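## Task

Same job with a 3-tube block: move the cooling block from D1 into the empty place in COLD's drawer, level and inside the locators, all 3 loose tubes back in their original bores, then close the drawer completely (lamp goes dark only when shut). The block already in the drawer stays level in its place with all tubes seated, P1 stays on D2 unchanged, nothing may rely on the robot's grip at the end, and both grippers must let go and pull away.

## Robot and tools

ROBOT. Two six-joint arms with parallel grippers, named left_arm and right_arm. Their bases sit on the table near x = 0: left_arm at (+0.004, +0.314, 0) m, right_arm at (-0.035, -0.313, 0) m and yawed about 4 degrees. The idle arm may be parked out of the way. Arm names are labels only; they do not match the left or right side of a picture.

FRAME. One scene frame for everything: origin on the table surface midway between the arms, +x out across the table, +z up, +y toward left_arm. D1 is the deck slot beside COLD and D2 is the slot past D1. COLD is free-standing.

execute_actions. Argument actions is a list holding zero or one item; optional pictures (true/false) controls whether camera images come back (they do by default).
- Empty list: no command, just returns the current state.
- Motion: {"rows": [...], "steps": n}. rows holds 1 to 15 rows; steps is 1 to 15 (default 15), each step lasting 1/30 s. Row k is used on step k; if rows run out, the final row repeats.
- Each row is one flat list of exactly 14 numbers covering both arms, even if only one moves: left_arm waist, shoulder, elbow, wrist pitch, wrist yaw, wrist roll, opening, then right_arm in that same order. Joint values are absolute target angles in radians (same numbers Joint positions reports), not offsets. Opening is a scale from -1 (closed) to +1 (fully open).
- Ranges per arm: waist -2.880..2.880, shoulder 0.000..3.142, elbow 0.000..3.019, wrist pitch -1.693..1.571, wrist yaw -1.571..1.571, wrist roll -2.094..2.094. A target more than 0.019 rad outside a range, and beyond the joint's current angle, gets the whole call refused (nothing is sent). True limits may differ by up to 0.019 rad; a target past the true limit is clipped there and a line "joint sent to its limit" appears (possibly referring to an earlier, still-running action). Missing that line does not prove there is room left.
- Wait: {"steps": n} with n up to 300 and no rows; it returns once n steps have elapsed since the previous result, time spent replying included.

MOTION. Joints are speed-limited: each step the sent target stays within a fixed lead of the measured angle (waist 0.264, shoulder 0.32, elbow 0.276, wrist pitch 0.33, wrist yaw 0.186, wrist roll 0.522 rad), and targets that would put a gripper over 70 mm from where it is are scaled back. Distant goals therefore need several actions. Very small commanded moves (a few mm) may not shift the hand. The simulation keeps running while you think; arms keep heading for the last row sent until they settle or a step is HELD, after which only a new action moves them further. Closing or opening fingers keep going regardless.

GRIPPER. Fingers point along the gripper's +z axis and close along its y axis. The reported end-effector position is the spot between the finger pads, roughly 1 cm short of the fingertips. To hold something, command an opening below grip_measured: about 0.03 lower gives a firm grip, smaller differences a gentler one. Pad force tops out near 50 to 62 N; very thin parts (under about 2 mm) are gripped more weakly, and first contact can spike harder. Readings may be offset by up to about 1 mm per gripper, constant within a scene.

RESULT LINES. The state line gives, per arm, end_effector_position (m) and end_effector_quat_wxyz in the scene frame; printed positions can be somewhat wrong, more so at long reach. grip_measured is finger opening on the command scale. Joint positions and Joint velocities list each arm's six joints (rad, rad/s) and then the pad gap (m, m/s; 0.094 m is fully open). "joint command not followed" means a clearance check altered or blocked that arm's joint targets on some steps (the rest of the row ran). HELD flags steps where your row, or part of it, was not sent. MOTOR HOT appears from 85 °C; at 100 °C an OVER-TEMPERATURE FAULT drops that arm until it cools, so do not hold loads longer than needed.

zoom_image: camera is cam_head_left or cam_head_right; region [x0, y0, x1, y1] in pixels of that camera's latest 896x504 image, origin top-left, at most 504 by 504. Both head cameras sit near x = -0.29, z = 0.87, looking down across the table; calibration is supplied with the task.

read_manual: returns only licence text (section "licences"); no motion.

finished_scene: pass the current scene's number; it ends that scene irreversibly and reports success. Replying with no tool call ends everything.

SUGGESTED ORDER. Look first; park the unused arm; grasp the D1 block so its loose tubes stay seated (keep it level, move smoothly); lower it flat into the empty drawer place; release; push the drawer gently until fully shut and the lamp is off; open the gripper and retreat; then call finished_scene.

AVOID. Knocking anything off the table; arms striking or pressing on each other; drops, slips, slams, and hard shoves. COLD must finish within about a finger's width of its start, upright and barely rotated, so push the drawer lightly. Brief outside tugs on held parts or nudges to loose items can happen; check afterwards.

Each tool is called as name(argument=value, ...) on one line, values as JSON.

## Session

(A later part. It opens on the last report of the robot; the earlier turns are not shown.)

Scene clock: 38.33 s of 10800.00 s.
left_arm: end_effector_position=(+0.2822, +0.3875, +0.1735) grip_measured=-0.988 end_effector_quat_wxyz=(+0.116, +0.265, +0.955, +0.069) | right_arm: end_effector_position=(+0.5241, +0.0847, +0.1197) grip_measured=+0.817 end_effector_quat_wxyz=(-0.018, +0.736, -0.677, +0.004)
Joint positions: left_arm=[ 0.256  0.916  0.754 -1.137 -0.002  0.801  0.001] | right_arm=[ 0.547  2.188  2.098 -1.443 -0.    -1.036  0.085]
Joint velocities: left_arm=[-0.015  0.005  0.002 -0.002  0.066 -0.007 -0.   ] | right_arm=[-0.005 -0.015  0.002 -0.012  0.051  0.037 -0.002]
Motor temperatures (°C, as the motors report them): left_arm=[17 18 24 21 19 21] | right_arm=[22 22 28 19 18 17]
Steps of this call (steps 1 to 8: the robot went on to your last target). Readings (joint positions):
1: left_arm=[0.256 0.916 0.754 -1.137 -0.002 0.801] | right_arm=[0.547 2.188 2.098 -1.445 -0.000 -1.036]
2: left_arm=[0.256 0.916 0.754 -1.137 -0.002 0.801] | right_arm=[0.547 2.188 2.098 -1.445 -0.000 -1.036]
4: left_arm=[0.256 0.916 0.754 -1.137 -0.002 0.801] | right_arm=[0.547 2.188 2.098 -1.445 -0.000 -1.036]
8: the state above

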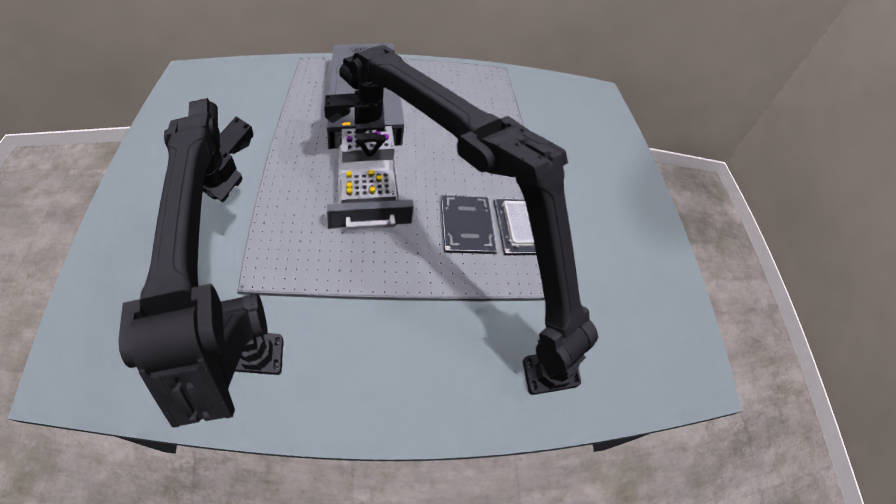

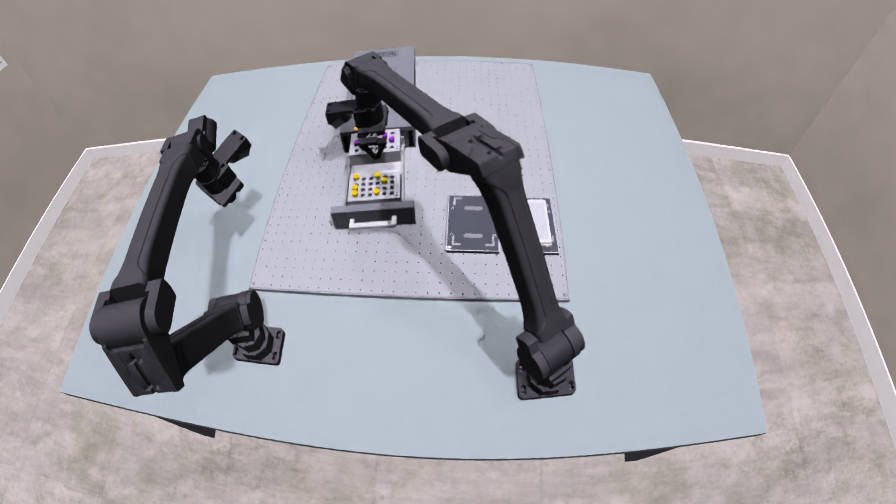

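execute_actions(actions=[{"rows":[[0.25,0.93,0.74,-1.15,0,0.8,-1,0.568,2.135,2.14,-1.43,0,-1.04,0.76]],"steps":12}], pictures=false)

Scene clock: 41.27 s of 10800.00 s.
left_arm: end_effector_position=(+0.2822, +0.3875, +0.1735) grip_measured=-0.988 end_effector_quat_wxyz=(+0.116, +0.265, +0.955, +0.069) | right_arm: end_effector_position=(+0.5224, +0.0871, +0.1197) grip_measured=+0.817 end_effector_quat_wxyz=(-0.018, +0.738, -0.675, +0.004)
Joint positions: left_arm=[ 0.256  0.916  0.754 -1.137 -0.002  0.801  0.001] | right_arm=[ 0.551  2.188  2.098 -1.443 -0.    -1.036  0.085]
Joint velocities: left_arm=[ 0.005  0.005  0.002 -0.017  0.022  0.022 -0.   ] | right_arm=[ 0.005  0.005 -0.017 -0.002  0.051 -0.007  0.001]
Motor temperatures (°C, as the motors report them): left_arm=[17 18 24 21 19 21] | right_arm=[22 22 28 19 18 17]
Steps of this call (steps 1 to 15: the robot went on to your last target; steps 16 to 76: nothing new was sent; steps 77 to 88: all 12 steps of this action). Readings (joint positions):
77: left_arm=[0.256 0.916 0.754 -1.137 -0.002 0.801] | right_arm=[0.547 2.188 2.098 -1.443 -0.000 -1.036]
78: left_arm=[0.256 0.916 0.754 -1.137 -0.002 0.801] | right_arm=[0.547 2.188 2.098 -1.443 -0.000 -1.036]
80: left_arm=[0.256 0.916 0.754 -1.137 -0.002 0.801] | right_arm=[0.547 2.188 2.098 -1.443 -0.000 -1.036]
84: left_arm=[0.256 0.916 0.754 -1.137 -0.002 0.801] | right_arm=[0.549 2.188 2.098 -1.443 -0.000 -1.036]
88: the state above

execute_actions(actions=[{"rows":[[0.25,0.93,0.74,-1.15,0,0.8,-1,0.555,2.14,2.125,-1.42,0,-1.03,0.76],[0.25,0.93,0.74,-1.15,0,0.8,-1,0.555,2.142,2.12,-1.41,0,-1.03,0.76],[0.25,0.93,0.74,-1.15,0,0.8,-1,0.555,2.144,2.113,-1.4,0,-1.03,0.76],[0.25,0.93,0.74,-1.15,0,0.8,-1,0.555,2.146,2.106,-1.39,0,-1.03,0.76],[0.25,0.93,0.74,-1.15,0,0.8,-1,0.555,2.149,2.099,-1.38,0,-1.03,0.76],[0.25,0.93,0.74,-1.15,0,0.8,-1,0.555,2.152,2.092,-1.368,0,-1.03,0.76]]}], pictures=false)

execute_actions(actions=[{"steps":8}])

zoom_image(camera="cam_head_left", region=[300, 110, 440, 240])

Scene clock: 44.23 s of 10800.00 s.
left_arm: end_effector_position=(+0.2822, +0.3875, +0.1735) grip_measured=-0.988 end_effector_quat_wxyz=(+0.116, +0.265, +0.955, +0.069) | right_arm: end_effector_position=(+0.5228, +0.0880, +0.0920) grip_measured=+0.817 end_effector_quat_wxyz=(-0.017, +0.738, -0.675, +0.004)
Joint positions: left_arm=[ 0.256  0.916  0.754 -1.137 -0.002  0.801  0.001] | right_arm=[ 0.552  2.204  2.051 -1.383 -0.    -1.036  0.085]
Joint velocities: left_arm=[-0.015 -0.005 -0.012 -0.002  0.051  0.022  0.   ] | right_arm=[ 0.005  0.024 -0.012  0.007 -0.022 -0.081  0.001]
Motor temperatures (°C, as the motors report them): left_arm=[17 18 24 21 19 21] | right_arm=[22 22 28 19 18 17]
Steps of this call (steps 1 to 15: the robot went on to your last target; steps 16 to 74: nothing new was sent; steps 75 to 89: all 15 steps of this action). Readings (joint positions):
75: left_arm=[0.256 0.916 0.754 -1.137 -0.002 0.801] | right_arm=[0.552 2.188 2.096 -1.441 -0.000 -1.036]
76: left_arm=[0.256 0.916 0.754 -1.137 -0.002 0.801] | right_arm=[0.552 2.188 2.094 -1.437 -0.000 -1.036]
78: left_arm=[0.256 0.916 0.754 -1.137 -0.002 0.801] | right_arm=[0.552 2.188 2.085 -1.421 -0.000 -1.036]
82: left_arm=[0.256 0.916 0.754 -1.137 -0.002 0.801] | right_arm=[0.552 2.191 2.060 -1.388 -0.000 -1.036]
89: the state above

Scene clock: 44.50 s of 10800.00 s.
left_arm: end_effector_position=(+0.2822, +0.3875, +0.1735) grip_measured=-0.988 end_effector_quat_wxyz=(+0.116, +0.265, +0.955, +0.069) | right_arm: end_effector_position=(+0.5230, +0.0882, +0.0919) grip_measured=+0.817 end_effector_quat_wxyz=(-0.018, +0.738, -0.675, +0.004)
Joint positions: left_arm=[ 0.256  0.916  0.754 -1.137 -0.002  0.801  0.001] | right_arm=[ 0.552  2.204  2.051 -1.381 -0.    -1.036  0.085]
Joint velocities: left_arm=[-0.005  0.005 -0.027  0.007  0.007 -0.007  0.   ] | right_arm=[ 0.015 -0.024 -0.012  0.007  0.007  0.051 -0.001]
Motor temperatures (°C, as the motors report them): left_arm=[17 18 24 21 19 21] | right_arm=[22 22 28 19 18 17]
Steps of this call (steps 1 to 8: the robot went on to your last target). Readings (joint positions):
1: left_arm=[0.256 0.916 0.754 -1.137 -0.002 0.801] | right_arm=[0.552 2.204 2.051 -1.383 -0.000 -1.036]
2: left_arm=[0.256 0.916 0.754 -1.137 -0.002 0.801] | right_arm=[0.552 2.204 2.051 -1.383 -0.000 -1.036]
4: left_arm=[0.256 0.916 0.754 -1.137 -0.002 0.801] | right_arm=[0.552 2.204 2.051 -1.382 -0.000 -1.036]
8: the state above

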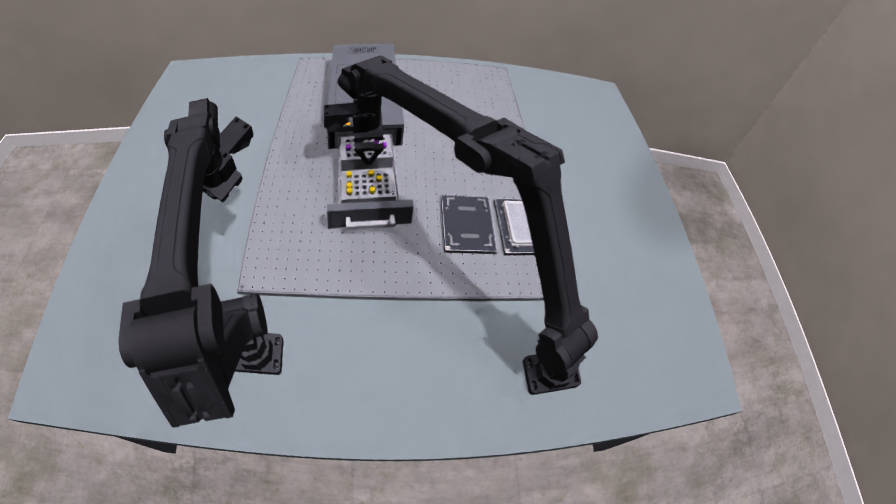

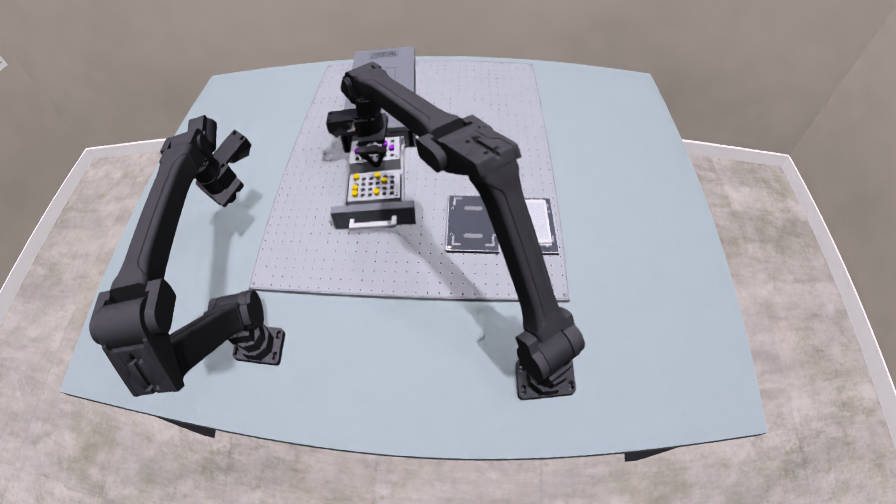

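Region (300, 110, 440, 240) of cam_head_left's 896x504 image, scaled by 3.600, with more detail than that image has; it fills the top 468 rows of this view, and the rest is white.

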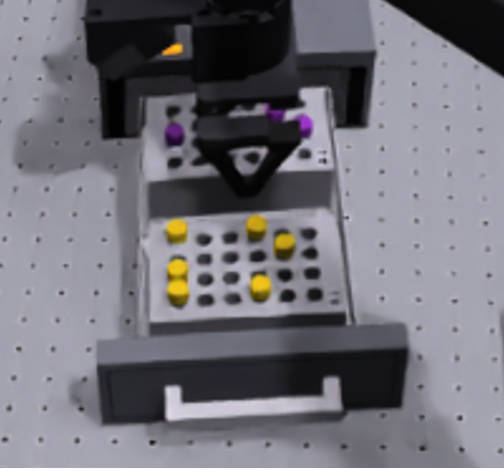

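execute_actions(actions=[{"rows":[[0.25,0.93,0.74,-1.15,0,0.8,-1,0.552,2.155,2.08,-1.36,0,-1.03,0.76],[0.25,0.93,0.74,-1.15,0,0.8,-1,0.552,2.158,2.075,-1.352,0,-1.03,0.76],[0.25,0.93,0.74,-1.15,0,0.8,-1,0.552,2.161,2.07,-1.344,0,-1.03,0.76],[0.25,0.93,0.74,-1.15,0,0.8,-1,0.552,2.164,2.065,-1.336,0,-1.03,0.76],[0.25,0.93,0.74,-1.15,0,0.8,-1,0.552,2.168,2.06,-1.326,0,-1.03,0.76]]}], pictures=false)

execute_actions(actions=[{"rows":[[0.25,0.93,0.74,-1.15,0,0.8,-1,0.552,2.185,2.06,-1.326,0,-1.03,0.76]],"steps":12}])

zoom_image(camera="cam_head_left", region=[300, 110, 440, 240])

Scene clock: 47.67 s of 10800.00 s.
left_arm: end_effector_position=(+0.2822, +0.3875, +0.1735) grip_measured=-0.988 end_effector_quat_wxyz=(+0.116, +0.265, +0.955, +0.069) | right_arm: end_effector_position=(+0.5237, +0.0886, +0.0735) grip_measured=+0.817 end_effector_quat_wxyz=(-0.019, +0.738, -0.675, +0.004)
Joint positions: left_arm=[ 0.256  0.916  0.754 -1.137 -0.002  0.801  0.001] | right_arm=[ 0.552  2.215  2.022 -1.339  0.    -1.035  0.085]
Joint velocities: left_arm=[ 0.005  0.005  0.012 -0.012  0.051  0.11  -0.002] | right_arm=[-0.005 -0.005 -0.012  0.007 -0.051  0.022  0.   ]
Motor temperatures (°C, as the motors report them): left_arm=[17 18 24 21 19 21] | right_arm=[22 23 28 19 18 17]
Steps of this call (steps 1 to 15: the robot went on to your last target; steps 16 to 80: nothing new was sent; steps 81 to 95: all 15 steps of this action). Readings (joint positions):
81: left_arm=[0.256 0.916 0.754 -1.137 -0.002 0.801] | right_arm=[0.552 2.204 2.050 -1.379 -0.000 -1.036]
82: left_arm=[0.256 0.916 0.754 -1.137 -0.002 0.801] | right_arm=[0.552 2.204 2.048 -1.376 -0.000 -1.036]
84: left_arm=[0.256 0.916 0.754 -1.137 -0.002 0.801] | right_arm=[0.552 2.204 2.041 -1.363 -0.000 -1.036]
88: left_arm=[0.256 0.916 0.754 -1.137 -0.002 0.801] | right_arm=[0.552 2.208 2.026 -1.342 -0.000 -1.036]
95: the state above

Scene clock: 48.07 s of 10800.00 s.
left_arm: end_effector_position=(+0.2822, +0.3875, +0.1735) grip_measured=-0.988 end_effector_quat_wxyz=(+0.116, +0.265, +0.955, +0.069) | right_arm: end_effector_position=(+0.5238, +0.0885, +0.0730) grip_measured=+0.817 end_effector_quat_wxyz=(-0.018, +0.737, -0.675, +0.004)
Joint positions: left_arm=[ 0.256  0.916  0.754 -1.137 -0.002  0.801  0.001] | right_arm=[ 0.552  2.216  2.022 -1.339  0.001 -1.035  0.085]
Joint velocities: left_arm=[ 0.005  0.005 -0.017  0.002 -0.007 -0.095 -0.   ] | right_arm=[ 0.005 -0.024 -0.007 -0.007  0.051  0.007 -0.003]
Motor temperatures (°C, as the motors report them): left_arm=[17 18 24 21 19 21] | right_arm=[22 23 28 19 18 17]
Steps of this call (steps 1 to 12: all 12 steps of this action). Readings (joint positions):
1: left_arm=[0.256 0.916 0.754 -1.137 -0.002 0.801] | right_arm=[0.552 2.216 2.022 -1.339 0.001 -1.035]
2: left_arm=[0.256 0.916 0.754 -1.137 -0.002 0.801] | right_arm=[0.552 2.216 2.022 -1.339 0.001 -1.035]
4: left_arm=[0.256 0.916 0.754 -1.137 -0.002 0.801] | right_arm=[0.552 2.216 2.022 -1.339 0.001 -1.035]
8: left_arm=[0.256 0.916 0.754 -1.137 -0.002 0.801] | right_arm=[0.552 2.216 2.022 -1.339 0.001 -1.035]
12: the state above

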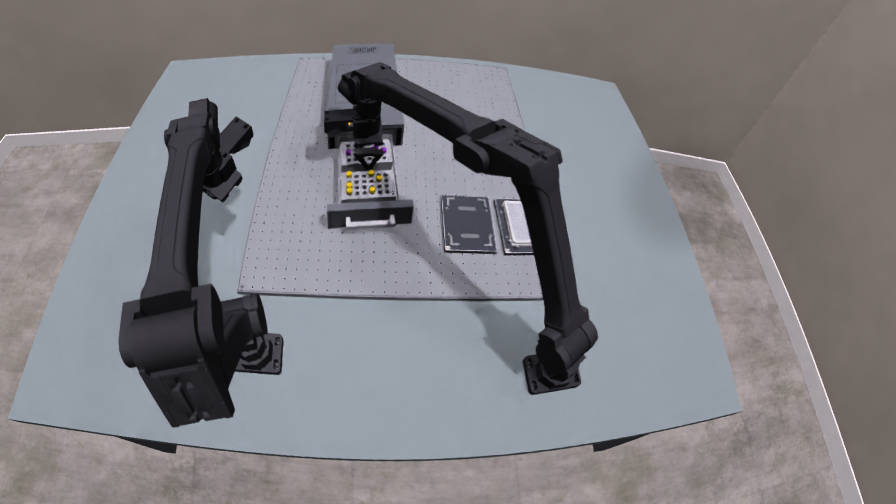

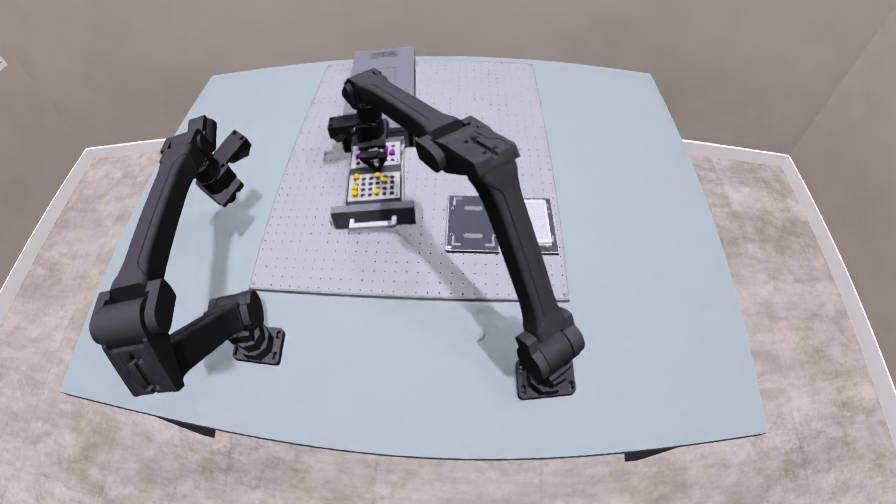

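Region (300, 110, 440, 240) of cam_head_left's 896x504 image, scaled by 3.600, with more detail than that image has; it fills the top 468 rows of this view, and the rest is white.

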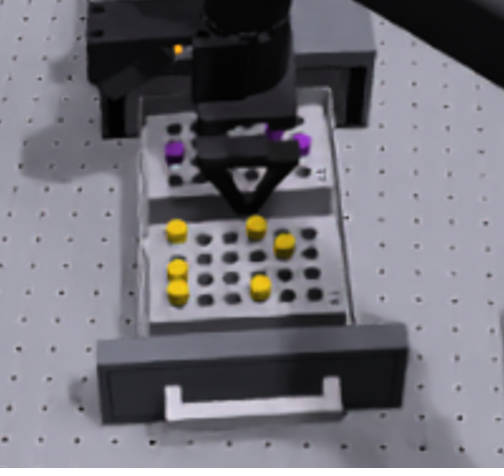

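execute_actions(actions=[{"rows":[[0.25,0.93,0.74,-1.15,0,0.8,-1,0.528,2.185,2.06,-1.305,0,-1.035,0.76]]}])

zoom_image(camera="cam_head_left", region=[300, 110, 440, 240])

Scene clock: 50.67 s of 10800.00 s.
left_arm: end_effector_position=(+0.2822, +0.3875, +0.1735) grip_measured=-0.988 end_effector_quat_wxyz=(+0.116, +0.265, +0.955, +0.069) | right_arm: end_effector_position=(+0.5298, +0.0872, +0.0709) grip_measured=+0.817 end_effector_quat_wxyz=(-0.025, +0.735, -0.678, +0.005)
Joint positions: left_arm=[ 0.256  0.916  0.754 -1.137 -0.002  0.801  0.001] | right_arm=[ 0.545  2.219  2.022 -1.321 -0.    -1.034  0.085]
Joint velocities: left_arm=[-0.015  0.005 -0.012 -0.017 -0.066 -0.022  0.   ] | right_arm=[-0.015 -0.015 -0.012 -0.007  0.066 -0.037  0.   ]
Motor temperatures (°C, as the motors report them): left_arm=[17 18 24 21 19 21] | right_arm=[22 23 28 19 18 17]
Steps of this call (steps 1 to 15: the robot went on to your last target; steps 16 to 63: nothing new was sent; steps 64 to 78: all 15 steps of this action). Readings (joint positions):
64: left_arm=[0.256 0.916 0.754 -1.137 -0.002 0.801] | right_arm=[0.551 2.216 2.022 -1.337 0.001 -1.035]
65: left_arm=[0.256 0.916 0.754 -1.137 -0.002 0.801] | right_arm=[0.550 2.216 2.022 -1.334 0.001 -1.035]
67: left_arm=[0.256 0.916 0.754 -1.137 -0.002 0.801] | right_arm=[0.549 2.217 2.022 -1.326 0.001 -1.035]
71: left_arm=[0.256 0.916 0.754 -1.137 -0.002 0.801] | right_arm=[0.545 2.219 2.022 -1.322 0.001 -1.035]
78: the state above

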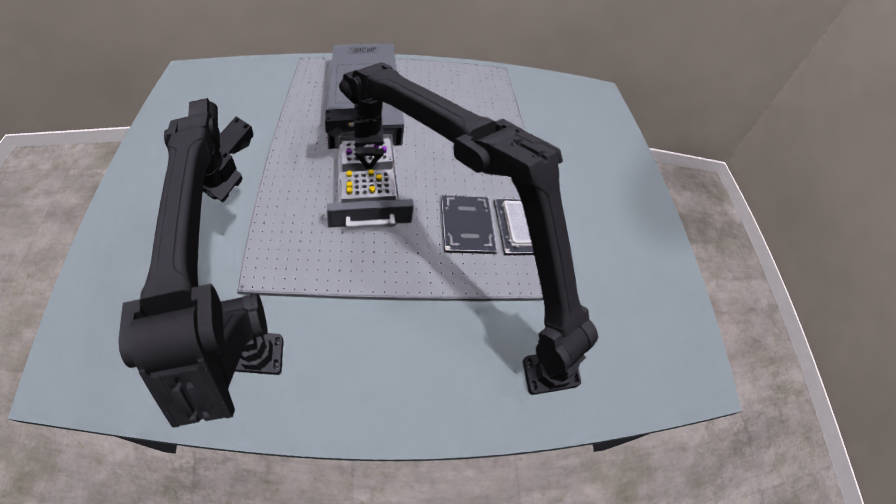

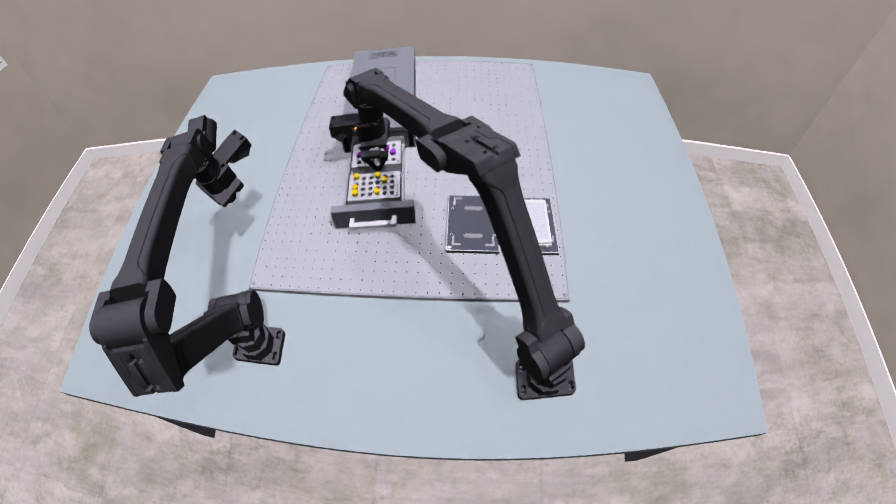

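Region (300, 110, 440, 240) of cam_head_left's 896x504 image, scaled by 3.600, with more detail than that image has; it fills the top 468 rows of this view, and the rest is white.

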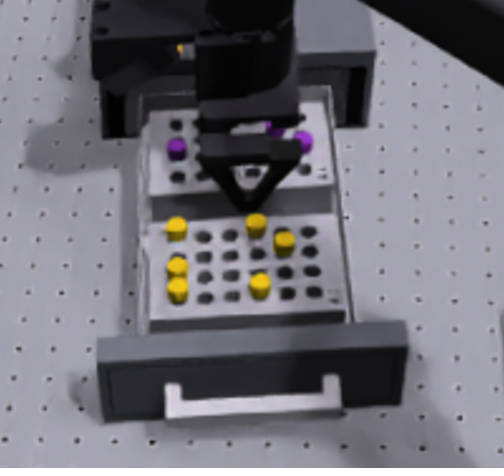

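The block dropped and carried the drawer slightly, which suggests it is engaged. Settling and releasing.

execute_actions(actions=[{"rows":[[0.25,0.93,0.74,-1.15,0,0.8,-1,0.56,2.2,2.05,-1.32,0,-1.035,0.76],[0.25,0.93,0.74,-1.15,0,0.8,-1,0.56,2.22,2.045,-1.32,0,-1.035,0.76]],"steps":10}], pictures=false)

execute_actions(actions=[{"rows":[[0.25,0.93,0.74,-1.15,0,0.8,-1,0.547,2.22,2.045,-1.32,0,-1.035,0.85],[0.25,0.93,0.74,-1.15,0,0.8,-1,0.547,2.22,2.045,-1.32,0,-1.035,0.95],[0.25,0.93,0.73,-1.15,0,0.8,-1,0.547,2.21,2.045,-1.32,0,-1.035,0.95],[0.25,0.93,0.72,-1.15,0,0.8,-1,0.547,2.2,2.045,-1.33,0,-1.035,0.95],[0.25,0.93,0.71,-1.15,0,0.8,-1,0.547,2.185,2.045,-1.335,0,-1.035,0.95],[0.25,0.93,0.7,-1.15,0,0.8,-1,0.547,2.17,2.045,-1.34,0,-1.035,0.95],[0.25,0.93,0.69,-1.15,0,0.8,-1,0.547,2.155,2.045,-1.345,0,-1.035,0.95],[0.25,0.93,0.68,-1.15,0,0.8,-1,0.547,2.14,2.045,-1.35,0,-1.035,0.95],[0.2,0.93,0.67,-1.15,0,0.8,-1,0.547,2.12,2.045,-1.355,0,-1.035,0.95],[0.15,0.93,0.66,-1.15,0,0.8,-1,0.547,2.09,2.045,-1.36,0,-1.035,0.95],[0.1,0.93,0.65,-1.15,0,0.8,-1,0.547,2.06,2.045,-1.36,0,-1.035,0.95],[0.05,0.93,0.64,-1.15,0,0.8,-1,0.547,2.02,2.045,-1.36,0,-1.035,0.95]]}], pictures=false)

execute_actions(actions=[{"rows":[[-0.2,0.93,0.64,-1.15,0,0.75,-1,0.3,1.85,1.95,-1.36,0,-1,0.95]]}])

zoom_image(camera="cam_head_right", region=[325, 120, 435, 210])

zoom_image(camera="cam_head_left", region=[315, 120, 425, 210])

Scene clock: 56.10 s of 10800.00 s.
left_arm: end_effector_position=(+0.2822, +0.3875, +0.1735) grip_measured=-0.988 end_effector_quat_wxyz=(+0.116, +0.265, +0.955, +0.069) | right_arm: end_effector_position=(+0.5295, +0.0870, +0.0688) grip_measured=+0.817 end_effector_quat_wxyz=(-0.024, +0.735, -0.678, +0.005)
Joint positions: left_arm=[ 0.256  0.916  0.754 -1.137 -0.002  0.801  0.001] | right_arm=[ 0.545  2.222  2.022 -1.322 -0.    -1.034  0.085]
Joint velocities: left_arm=[ 0.005  0.005 -0.012  0.007  0.022 -0.022  0.001] | right_arm=[-0.005  0.005  0.002 -0.012  0.022 -0.11   0.   ]
Motor temperatures (°C, as the motors report them): left_arm=[17 18 24 21 19 21] | right_arm=[22 23 28 19 18 17]
Steps of this call (steps 1 to 15: the robot went on to your last target; steps 16 to 90: nothing new was sent; then 2.10 s passed at rest; steps 91 to 100: all 10 steps of this action). Readings (joint positions):
91: left_arm=[0.256 0.916 0.754 -1.137 -0.002 0.801] | right_arm=[0.545 2.220 2.022 -1.321 -0.000 -1.034]
92: left_arm=[0.256 0.916 0.754 -1.137 -0.002 0.801] | right_arm=[0.545 2.222 2.022 -1.321 -0.000 -1.034]
94: left_arm=[0.256 0.916 0.754 -1.137 -0.002 0.801] | right_arm=[0.545 2.222 2.022 -1.322 -0.000 -1.034]
98: left_arm=[0.256 0.916 0.754 -1.137 -0.002 0.801] | right_arm=[0.545 2.222 2.022 -1.322 -0.000 -1.034]
100: the state above

Scene clock: 56.60 s of 10800.00 s.
left_arm: end_effector_position=(+0.2588, +0.3262, +0.1303) grip_measured=-0.988 end_effector_quat_wxyz=(+0.077, +0.365, +0.927, +0.034) | right_arm: end_effector_position=(+0.5277, +0.0857, +0.1315) grip_measured=+0.948 end_effector_quat_wxyz=(-0.060, +0.734, -0.677, +0.013)
Joint positions: left_arm=[ 0.049  0.916  0.652 -1.138  0.002  0.801  0.001] | right_arm=[ 0.545  2.128  2.022 -1.343 -0.    -1.034  0.091]
Joint velocities: left_arm=[-0.532 -0.005 -0.081 -0.032 -0.051  0.022  0.001] | right_arm=[ 0.015 -0.532 -0.002 -0.012  0.007  0.022 -0.001]
Motor temperatures (°C, as the motors report them): left_arm=[17 18 24 21 19 21] | right_arm=[22 23 28 19 18 17]
Steps of this call (steps 1 to 15: all 15 steps of this action). Readings (joint positions):
1: left_arm=[0.256 0.916 0.754 -1.137 -0.002 0.801] | right_arm=[0.545 2.222 2.022 -1.322 -0.000 -1.034]
2: left_arm=[0.256 0.916 0.754 -1.137 -0.002 0.801] | right_arm=[0.545 2.222 2.022 -1.322 -0.000 -1.034]
4: left_arm=[0.256 0.916 0.750 -1.137 -0.002 0.801] | right_arm=[0.545 2.222 2.022 -1.322 -0.000 -1.034]
8: left_arm=[0.256 0.916 0.718 -1.137 -0.002 0.801] | right_arm=[0.545 2.215 2.022 -1.331 -0.000 -1.034]
15: the state above

Scene clock: 57.10 s of 10800.00 s.
left_arm: end_effector_position=(+0.2531, +0.2617, +0.1295) grip_measured=-0.988 end_effector_quat_wxyz=(+0.080, +0.463, +0.882, +0.022) | right_arm: end_effector_position=(+0.5728, -0.0738, +0.2690) grip_measured=+0.948 end_effector_quat_wxyz=(+0.144, -0.633, +0.759, -0.048)
Joint positions: left_arm=[-0.206  0.917  0.651 -1.139  0.002  0.763  0.001] | right_arm=[ 0.303  1.871  1.953 -1.348 -0.    -1.015  0.091]
Joint velocities: left_arm=[-0.005  0.015 -0.002 -0.002  0.022 -0.037  0.   ] | right_arm=[-0.581 -0.288 -0.012  0.007  0.095  0.022  0.001]
Motor temperatures (°C, as the motors report them): left_arm=[17 18 24 21 19 21] | right_arm=[22 23 28 19 18 17]
Steps of this call (steps 1 to 15: all 15 steps of this action). Readings (joint positions):
1: left_arm=[0.012 0.916 0.651 -1.139 -0.008 0.793] | right_arm=[0.542 2.109 2.018 -1.343 -0.000 -1.034]
2: left_arm=[-0.053 0.917 0.651 -1.139 -0.006 0.786] | right_arm=[0.538 2.087 2.011 -1.343 -0.001 -1.034]
4: left_arm=[-0.174 0.917 0.651 -1.139 0.002 0.778] | right_arm=[0.522 2.045 1.995 -1.343 -0.001 -1.033]
8: left_arm=[-0.219 0.917 0.651 -1.139 0.003 0.769] | right_arm=[0.461 1.970 1.973 -1.343 -0.001 -1.030]
15: the state above

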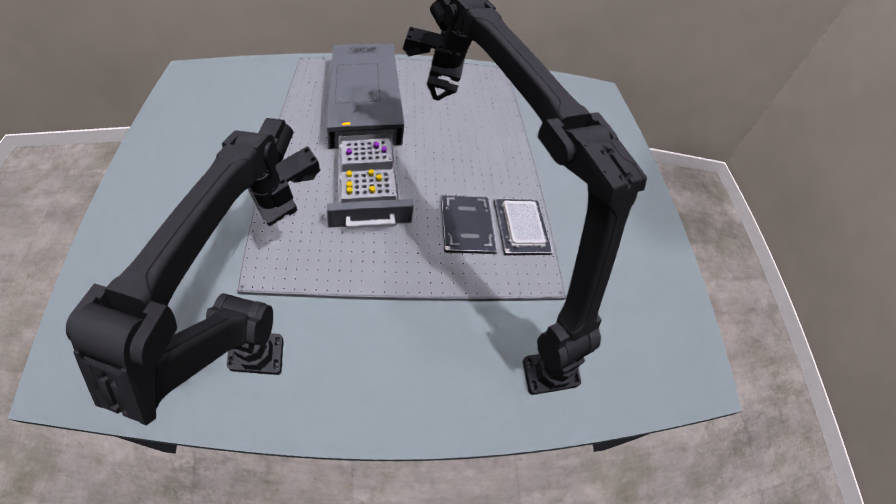

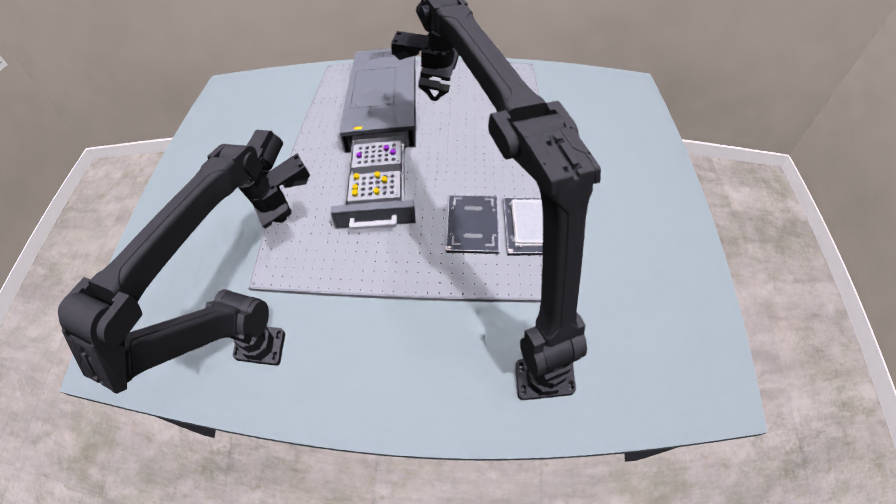

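Region (325, 120, 435, 210) of cam_head_right's 896x504 image, scaled by 4.582, with more detail than that image has; it fills the top 412 rows of this view, and the rest is white.

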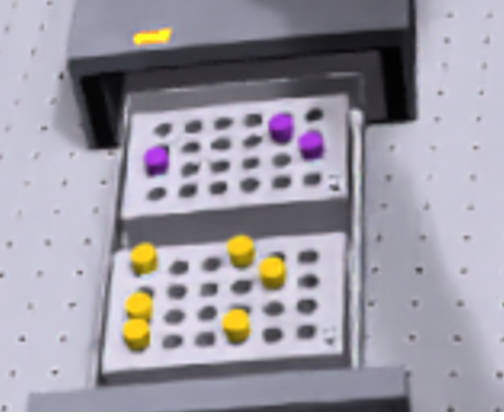

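Region (315, 120, 425, 210) of cam_head_left's 896x504 image, scaled by 4.582, with more detail than that image has; it fills the top 412 rows of this view, and the rest is white.

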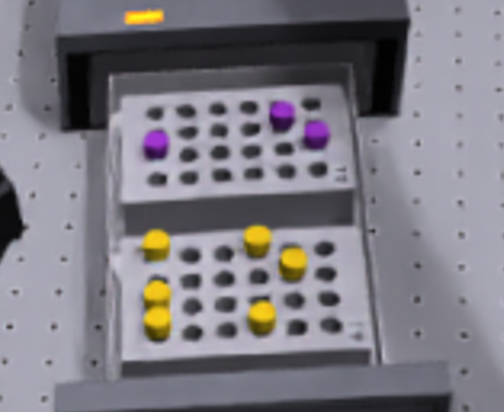

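execute_actions(actions=[{"rows":[[-0.3,0.95,0.67,-1.13,0,0.75,-1,0.2,1.75,1.85,-1.36,0,-1,1],[-0.4,0.99,0.69,-1.11,0,0.75,-1,0.15,1.7,1.8,-1.36,0,-1,1],[-0.5,1.03,0.71,-1.09,0,0.75,-1,0.1,1.65,1.7,-1.36,0,-1,1],[-0.6,1.07,0.73,-1.07,0,0.75,-1,0.05,1.6,1.6,-1.36,0,-1,1],[-0.68,1.12,0.74,-1.04,0,0.75,-1,0,1.55,1.5,-1.36,0,-1,1],[-0.74,1.17,0.75,-1.01,0,0.75,-1,0,1.5,1.45,-1.36,0,-1,1],[-0.77,1.22,0.76,-0.98,0,0.75,-1,0,1.5,1.45,-1.36,0,-1,1],[-0.77,1.26,0.77,-0.95,0,0.75,-1,0,1.5,1.45,-1.36,0,-1,1],[-0.77,1.3,0.78,-0.92,0,0.75,-1,0,1.5,1.45,-1.36,0,-1,1],[-0.77,1.33,0.785,-0.89,0,0.75,-1,0,1.5,1.45,-1.36,0,-1,1],[-0.77,1.35,0.79,-0.87,0,0.75,-1,0,1.5,1.45,-1.36,0,-1,1],[-0.77,1.365,0.79,-0.85,0,0.75,-1,0,1.5,1.45,-1.36,0,-1,1]]}], pictures=false)

execute_actions(actions=[{"rows":[[-0.76,1.38,0.805,-0.83,0,0.76,-1,0,1.5,1.45,-1.36,0,-1,1],[-0.75,1.39,0.815,-0.83,0,0.77,-1,0,1.5,1.45,-1.36,0,-1,1],[-0.74,1.4,0.825,-0.83,0,0.78,-1,0,1.5,1.45,-1.36,0,-1,1],[-0.73,1.41,0.835,-0.83,0,0.79,-1,0,1.5,1.45,-1.36,0,-1,1],[-0.72,1.42,0.845,-0.83,0,0.8,-1,0,1.5,1.45,-1.36,0,-1,1],[-0.71,1.43,0.855,-0.83,0,0.81,-1,0,1.5,1.45,-1.36,0,-1,1],[-0.7,1.44,0.865,-0.83,0,0.82,-1,0,1.5,1.45,-1.36,0,-1,1],[-0.69,1.45,0.876,-0.83,0,0.83,-1,0,1.5,1.45,-1.36,0,-1,1],[-0.68,1.46,0.887,-0.83,0,0.84,-1,0,1.5,1.45,-1.36,0,-1,1],[-0.67,1.47,0.898,-0.83,0,0.85,-1,0,1.5,1.45,-1.36,0,-1,1],[-0.66,1.48,0.909,-0.835,0,0.86,-1,0,1.5,1.45,-1.36,0,-1,1],[-0.65,1.49,0.92,-0.835,0,0.87,-1,0,1.5,1.45,-1.36,0,-1,1],[-0.64,1.5,0.931,-0.84,0,0.88,-1,0,1.5,1.45,-1.36,0,-1,1],[-0.63,1.512,0.942,-0.84,0,0.89,-1,0,1.5,1.45,-1.36,0,-1,1],[-0.62,1.525,0.955,-0.84,0,0.9,-1,0,1.5,1.45,-1.36,0,-1,1]]}])

execute_actions(actions=[{"rows":[[-0.606,1.541,0.975,-0.84,0,0.91,-1,0,1.5,1.45,-1.36,0,-1,1],[-0.592,1.559,0.996,-0.845,0,0.92,-1,0,1.5,1.45,-1.36,0,-1,1],[-0.578,1.577,1.017,-0.85,0,0.94,-1,0,1.5,1.45,-1.36,0,-1,1],[-0.565,1.595,1.038,-0.855,0,0.95,-1,0,1.5,1.45,-1.36,0,-1,1],[-0.552,1.613,1.06,-0.86,0,0.96,-1,0,1.5,1.45,-1.36,0,-1,1],[-0.54,1.631,1.082,-0.865,0,0.97,-1,0,1.5,1.45,-1.36,0,-1,1],[-0.528,1.649,1.104,-0.87,0,0.99,-1,0,1.5,1.45,-1.36,0,-1,1],[-0.517,1.667,1.127,-0.875,0,1,-1,0,1.5,1.45,-1.36,0,-1,1],[-0.507,1.685,1.15,-0.88,0,1.01,-1,0,1.5,1.45,-1.36,0,-1,1],[-0.497,1.703,1.173,-0.885,0,1.02,-1,0,1.5,1.45,-1.36,0,-1,1],[-0.488,1.721,1.196,-0.89,0,1.03,-1,0,1.5,1.45,-1.36,0,-1,1],[-0.479,1.739,1.219,-0.895,0,1.04,-1,0,1.5,1.45,-1.36,0,-1,1],[-0.47,1.757,1.242,-0.9,0,1.05,-1,0,1.5,1.45,-1.36,0,-1,1],[-0.462,1.774,1.265,-0.905,0,1.05,-1,0,1.5,1.45,-1.36,0,-1,1],[-0.455,1.79,1.285,-0.91,0,1.06,-1,0,1.5,1.45,-1.36,0,-1,1]]}], pictures=false)

execute_actions(actions=[{"rows":[[-0.45,1.8,1.297,-0.91,0,1.07,-1,0,1.5,1.45,-1.36,0,-1,1],[-0.445,1.808,1.307,-0.91,0,1.07,-1,0,1.5,1.45,-1.36,0,-1,1],[-0.44,1.816,1.317,-0.91,0,1.07,-1,0,1.5,1.45,-1.36,0,-1,1],[-0.436,1.824,1.327,-0.91,0,1.08,-1,0,1.5,1.45,-1.36,0,-1,1],[-0.432,1.832,1.337,-0.91,0,1.08,-1,0,1.5,1.45,-1.36,0,-1,1],[-0.428,1.839,1.346,-0.91,0,1.08,-1,0,1.5,1.45,-1.36,0,-1,1],[-0.424,1.846,1.355,-0.91,0,1.09,-1,0,1.5,1.45,-1.36,0,-1,1],[-0.42,1.853,1.364,-0.91,0,1.09,-1,0,1.5,1.45,-1.36,0,-1,1],[-0.416,1.86,1.373,-0.91,0,1.09,-1,0,1.5,1.45,-1.36,0,-1,1],[-0.412,1.866,1.382,-0.91,0,1.09,-1,0,1.5,1.45,-1.36,0,-1,1],[-0.41,1.872,1.39,-0.91,0,1.09,-1,0,1.5,1.45,-1.36,0,-1,1]]}], pictures=false)

execute_actions(actions=[{"rows":[[-0.41,1.872,1.39,-0.87,0,1.09,-1,0,1.5,1.45,-1.36,0,-1,1]],"steps":10}])

Scene clock: 69.43 s of 10800.00 s.
left_arm: end_effector_position=(+0.2471, +0.0710, +0.0430) grip_measured=-0.988 end_effector_quat_wxyz=(+0.034, +0.696, +0.717, -0.002) | right_arm: end_effector_position=(+0.4471, -0.2934, +0.2366) grip_measured=+1.000 end_effector_quat_wxyz=(+0.056, -0.500, +0.863, -0.031)
Joint positions: left_arm=[-0.785  1.388  0.752 -0.866  0.002  0.759  0.001] | right_arm=[-0.03   1.519  1.436 -1.358  0.003 -1.008  0.094]
Joint velocities: left_arm=[ 0.122  0.171 -0.002 -0.007  0.007  0.051  0.   ] | right_arm=[-0.298 -0.269  0.002 -0.022  0.051  0.022  0.   ]
Motor temperatures (°C, as the motors report them): left_arm=[17 18 24 21 19 21] | right_arm=[22 23 27 19 18 17]
Steps of this call (steps 1 to 30: the robot went on to your last target; steps 31 to 90: nothing new was sent; then 8.83 s passed at rest; steps 91 to 105: all 15 steps of this action). Readings (joint positions):
91: left_arm=[-0.215 0.918 0.651 -1.139 -0.002 0.761] | right_arm=[0.286 1.842 1.929 -1.346 -0.000 -1.008]
92: left_arm=[-0.247 0.924 0.651 -1.136 -0.005 0.760] | right_arm=[0.280 1.823 1.894 -1.345 -0.001 -1.008]
94: left_arm=[-0.381 0.959 0.655 -1.118 -0.006 0.759] | right_arm=[0.255 1.779 1.809 -1.346 -0.001 -1.008]
98: left_arm=[-0.679 1.116 0.689 -1.033 -0.001 0.759] | right_arm=[0.162 1.675 1.622 -1.346 -0.001 -1.008]
105: the state above

Scene clock: 69.93 s of 10800.00 s.
left_arm: end_effector_position=(+0.3187, +0.0723, +0.0528) grip_measured=-0.989 end_effector_quat_wxyz=(+0.059, +0.680, +0.731, +0.002) | right_arm: end_effector_position=(+0.4444, -0.2847, +0.2461) grip_measured=+1.000 end_effector_quat_wxyz=(+0.066, -0.508, +0.858, -0.035)
Joint positions: left_arm=[-0.653  1.476  0.872 -0.85   0.007  0.848  0.001] | right_arm=[-0.012  1.499  1.436 -1.358  0.002 -1.008  0.094]
Joint velocities: left_arm=[ 0.308  0.357  0.364  0.002  0.022  0.286 -0.001] | right_arm=[-0.005 -0.005 -0.017 -0.022 -0.095  0.037  0.   ]
Motor temperatures (°C, as the motors report them): left_arm=[17 18 24 21 19 21] | right_arm=[22 23 27 19 18 17]
Steps of this call (steps 1 to 15: all 15 steps of this action). Readings (joint positions):
1: left_arm=[-0.780 1.391 0.752 -0.863 0.002 0.759] | right_arm=[-0.035 1.511 1.436 -1.358 0.003 -1.008]
2: left_arm=[-0.774 1.391 0.753 -0.857 0.002 0.759] | right_arm=[-0.035 1.503 1.436 -1.358 0.003 -1.008]
4: left_arm=[-0.758 1.392 0.762 -0.850 0.002 0.764] | right_arm=[-0.027 1.499 1.436 -1.358 0.003 -1.008]
8: left_arm=[-0.716 1.403 0.802 -0.848 0.002 0.789] | right_arm=[-0.014 1.499 1.436 -1.358 0.002 -1.008]
15: the state above

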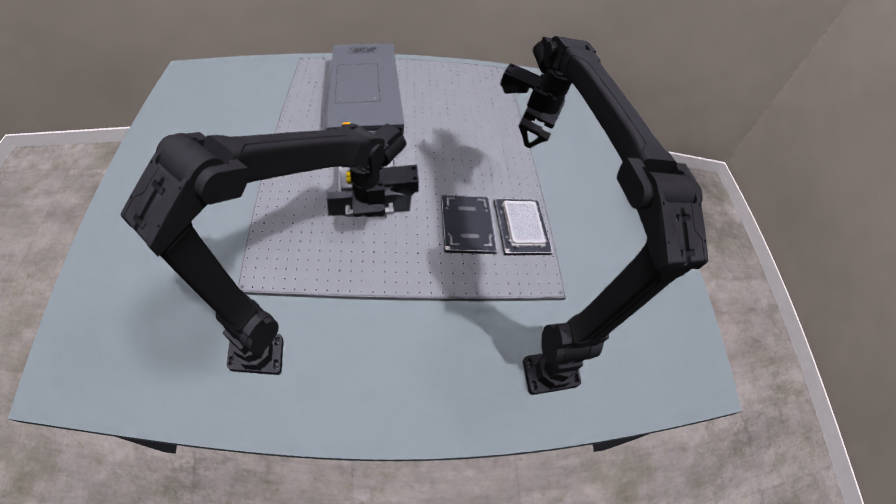

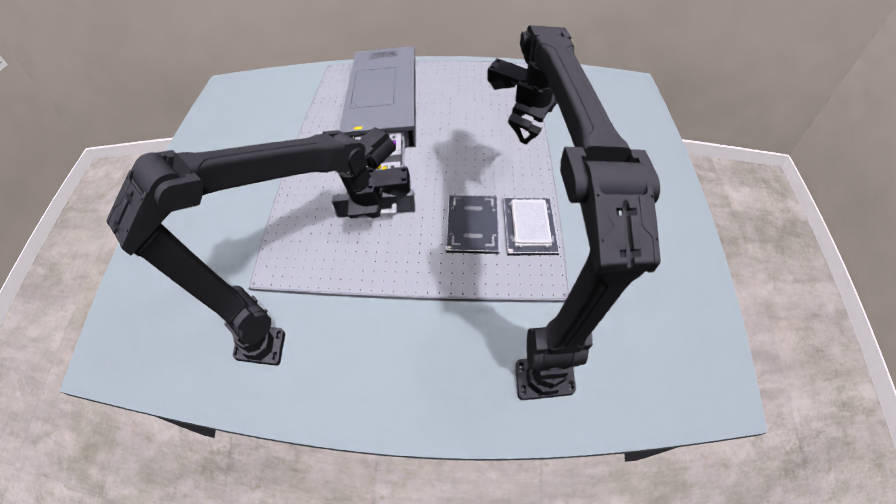

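Scene clock: 70.43 s of 10800.00 s.
left_arm: end_effector_position=(+0.4620, +0.0803, +0.0542) grip_measured=-0.989 end_effector_quat_wxyz=(+0.070, +0.673, +0.736, +0.018) | right_arm: end_effector_position=(+0.4444, -0.2847, +0.2461) grip_measured=+1.000 end_effector_quat_wxyz=(+0.066, -0.508, +0.858, -0.035)
Joint positions: left_arm=[-0.473  1.734  1.197 -0.888  0.002  1.011  0.001] | right_arm=[-0.012  1.499  1.436 -1.358  0.002 -1.008  0.094]
Joint velocities: left_arm=[ 0.22   0.464  0.691 -0.12   0.007  0.242 -0.   ] | right_arm=[ 0.005 -0.015 -0.007 -0.022  0.066 -0.022  0.   ]
Motor temperatures (°C, as the motors report them): left_arm=[17 18 24 21 19 21] | right_arm=[22 23 27 19 18 17]
Steps of this call (steps 1 to 15: all 15 steps of this action). Readings (joint positions):
1: left_arm=[-0.642 1.489 0.886 -0.850 0.007 0.858] | right_arm=[-0.012 1.499 1.436 -1.358 0.002 -1.008]
2: left_arm=[-0.630 1.503 0.901 -0.850 0.007 0.867] | right_arm=[-0.012 1.499 1.436 -1.358 0.002 -1.008]
4: left_arm=[-0.604 1.534 0.936 -0.851 0.006 0.890] | right_arm=[-0.012 1.499 1.436 -1.358 0.002 -1.008]
8: left_arm=[-0.549 1.608 1.025 -0.863 0.005 0.937] | right_arm=[-0.012 1.499 1.436 -1.358 0.002 -1.008]
15: the state above

Scene clock: 70.93 s of 10800.00 s.
left_arm: end_effector_position=(+0.5205, +0.0876, +0.0500) grip_measured=-0.989 end_effector_quat_wxyz=(+0.080, +0.674, +0.734, +0.027) | right_arm: end_effector_position=(+0.4444, -0.2847, +0.2461) grip_measured=+1.000 end_effector_quat_wxyz=(+0.066, -0.508, +0.858, -0.035)
Joint positions: left_arm=[-0.415  1.841  1.336 -0.897  0.002  1.074  0.001] | right_arm=[-0.012  1.499  1.436 -1.358  0.002 -1.008  0.094]
Joint velocities: left_arm=[ 0.005 -0.015 -0.007  0.002 -0.007  0.066 -0.001] | right_arm=[-0.015  0.005  0.007  0.017  0.037  0.007  0.   ]
Motor temperatures (°C, as the motors report them): left_arm=[17 18 24 21 19 21] | right_arm=[22 23 27 19 18 17]
Steps of this call (steps 1 to 15: all 15 steps of this action). Readings (joint positions):
1: left_arm=[-0.465 1.750 1.219 -0.891 0.002 1.020] | right_arm=[-0.012 1.499 1.436 -1.358 0.002 -1.008]
2: left_arm=[-0.458 1.763 1.237 -0.892 0.002 1.028] | right_arm=[-0.012 1.499 1.436 -1.358 0.002 -1.008]
4: left_arm=[-0.447 1.782 1.264 -0.892 0.002 1.040] | right_arm=[-0.012 1.499 1.436 -1.358 0.002 -1.008]
8: left_arm=[-0.431 1.808 1.295 -0.896 0.002 1.060] | right_arm=[-0.012 1.499 1.436 -1.358 0.002 -1.008]
15: the state above

Scene clock: 71.27 s of 10800.00 s.
left_arm: end_effector_position=(+0.5230, +0.0867, +0.0505) grip_measured=-0.989 end_effector_quat_wxyz=(+0.085, +0.675, +0.732, +0.029) | right_arm: end_effector_position=(+0.4444, -0.2847, +0.2461) grip_measured=+1.000 end_effector_quat_wxyz=(+0.066, -0.508, +0.858, -0.035)
Joint positions: left_arm=[-0.414  1.841  1.336 -0.886  0.002  1.078  0.001] | right_arm=[-0.012  1.499  1.436 -1.358  0.002 -1.008  0.094]
Joint velocities: left_arm=[-0.024 -0.015 -0.007 -0.007  0.022  0.037  0.   ] | right_arm=[-0.024 -0.015 -0.017  0.002 -0.007  0.037  0.   ]
Motor temperatures (°C, as the motors report them): left_arm=[17 18 25 21 19 21] | right_arm=[22 23 27 19 18 17]
Steps of this call (steps 1 to 10: all 10 steps of this action). Readings (joint positions):
1: left_arm=[-0.414 1.841 1.336 -0.895 0.002 1.075] | right_arm=[-0.012 1.499 1.436 -1.358 0.002 -1.008]
2: left_arm=[-0.414 1.841 1.336 -0.892 0.002 1.076] | right_arm=[-0.012 1.499 1.436 -1.358 0.002 -1.008]
4: left_arm=[-0.414 1.841 1.336 -0.887 0.002 1.077] | right_arm=[-0.012 1.499 1.436 -1.358 0.002 -1.008]
8: left_arm=[-0.414 1.841 1.336 -0.886 0.002 1.078] | right_arm=[-0.012 1.499 1.436 -1.358 0.002 -1.008]
10: the state above

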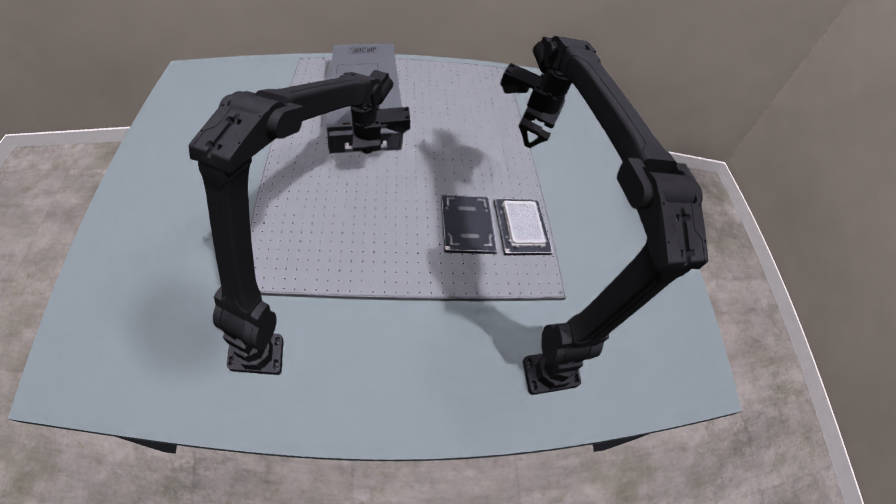

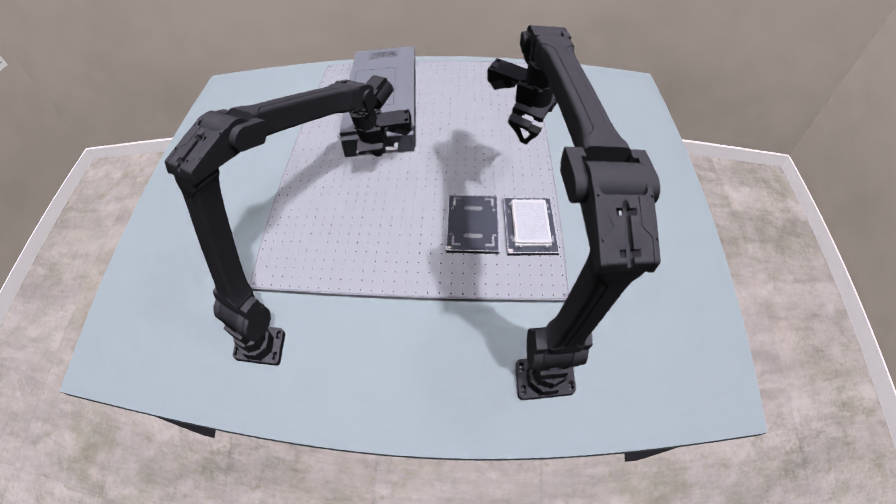

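execute_actions(actions=[{"rows":[[-0.35,1.4,1.07,-1.05,0,1.09,-1,0,1.5,1.45,-1.36,0,-1,1]],"steps":8}], pictures=false)

execute_actions(actions=[{"rows":[[0,1.3,1,-1.05,0,1.09,-1,0,1.5,1.45,-1.36,0,-1,1]]}])

Scene clock: 72.47 s of 10800.00 s.
left_arm: end_effector_position=(+0.4238, +0.1522, +0.1011) grip_measured=-0.989 end_effector_quat_wxyz=(+0.051, +0.660, +0.749, +0.018) | right_arm: end_effector_position=(+0.4444, -0.2847, +0.2461) grip_measured=+1.000 end_effector_quat_wxyz=(+0.066, -0.508, +0.858, -0.035)
Joint positions: left_arm=[-0.369  1.543  1.095 -1.015  0.002  1.078  0.001] | right_arm=[-0.012  1.499  1.436 -1.358  0.002 -1.008  0.094]
Joint velocities: left_arm=[ 0.22  -1.529 -0.432 -0.383 -0.007 -0.066 -0.   ] | right_arm=[-0.015 -0.015  0.002 -0.012 -0.007  0.037  0.   ]
Motor temperatures (°C, as the motors report them): left_arm=[17 18 25 21 19 21] | right_arm=[22 23 27 19 18 17]
Steps of this call (steps 1 to 15: the robot went on to your last target; steps 16 to 28: nothing new was sent; steps 29 to 36: all 8 steps of this action). Readings (joint positions):
29: left_arm=[-0.412 1.831 1.321 -0.890 0.002 1.078] | right_arm=[-0.012 1.499 1.436 -1.358 0.002 -1.008]
30: left_arm=[-0.410 1.805 1.286 -0.903 0.002 1.078] | right_arm=[-0.012 1.499 1.436 -1.358 0.002 -1.008]
32: left_arm=[-0.399 1.731 1.201 -0.947 0.002 1.078] | right_arm=[-0.012 1.499 1.436 -1.358 0.002 -1.008]
36: the state above

Scene clock: 72.97 s of 10800.00 s.
left_arm: end_effector_position=(+0.4150, +0.3216, +0.1750) grip_measured=-0.989 end_effector_quat_wxyz=(+0.113, +0.501, +0.855, +0.070) | right_arm: end_effector_position=(+0.4444, -0.2847, +0.2461) grip_measured=+1.000 end_effector_quat_wxyz=(+0.066, -0.508, +0.858, -0.035)
Joint positions: left_arm=[ 0.016  1.279  1.013 -1.038 -0.002  1.078  0.001] | right_arm=[-0.012  1.499  1.436 -1.358  0.002 -1.008  0.094]
Joint velocities: left_arm=[-0.249  0.044 -0.027 -0.002  0.037 -0.037  0.   ] | right_arm=[-0.015 -0.005 -0.002 -0.007 -0.007  0.037  0.   ]
Motor temperatures (°C, as the motors report them): left_arm=[17 18 25 21 19 21] | right_arm=[22 23 27 19 18 17]
Steps of this call (steps 1 to 15: all 15 steps of this action). Readings (joint positions):
1: left_arm=[-0.353 1.493 1.081 -1.022 0.005 1.078] | right_arm=[-0.012 1.499 1.436 -1.358 0.002 -1.008]
2: left_arm=[-0.328 1.445 1.072 -1.023 0.006 1.078] | right_arm=[-0.012 1.499 1.436 -1.358 0.002 -1.008]
4: left_arm=[-0.244 1.366 1.061 -1.024 0.006 1.078] | right_arm=[-0.012 1.499 1.436 -1.358 0.002 -1.008]
8: left_arm=[-0.025 1.279 1.045 -1.027 -0.001 1.078] | right_arm=[-0.012 1.499 1.436 -1.358 0.002 -1.008]
15: the state above

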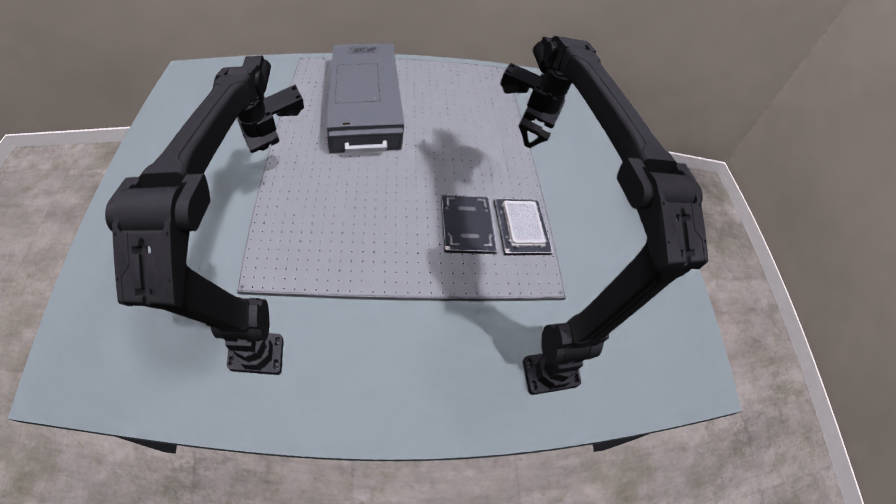

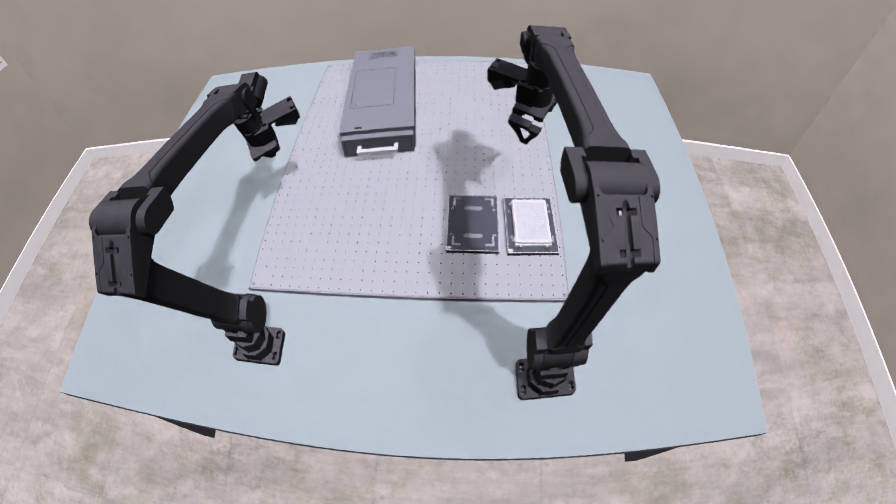

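finished_scene(scene=2)

The scene is finished: the task was done.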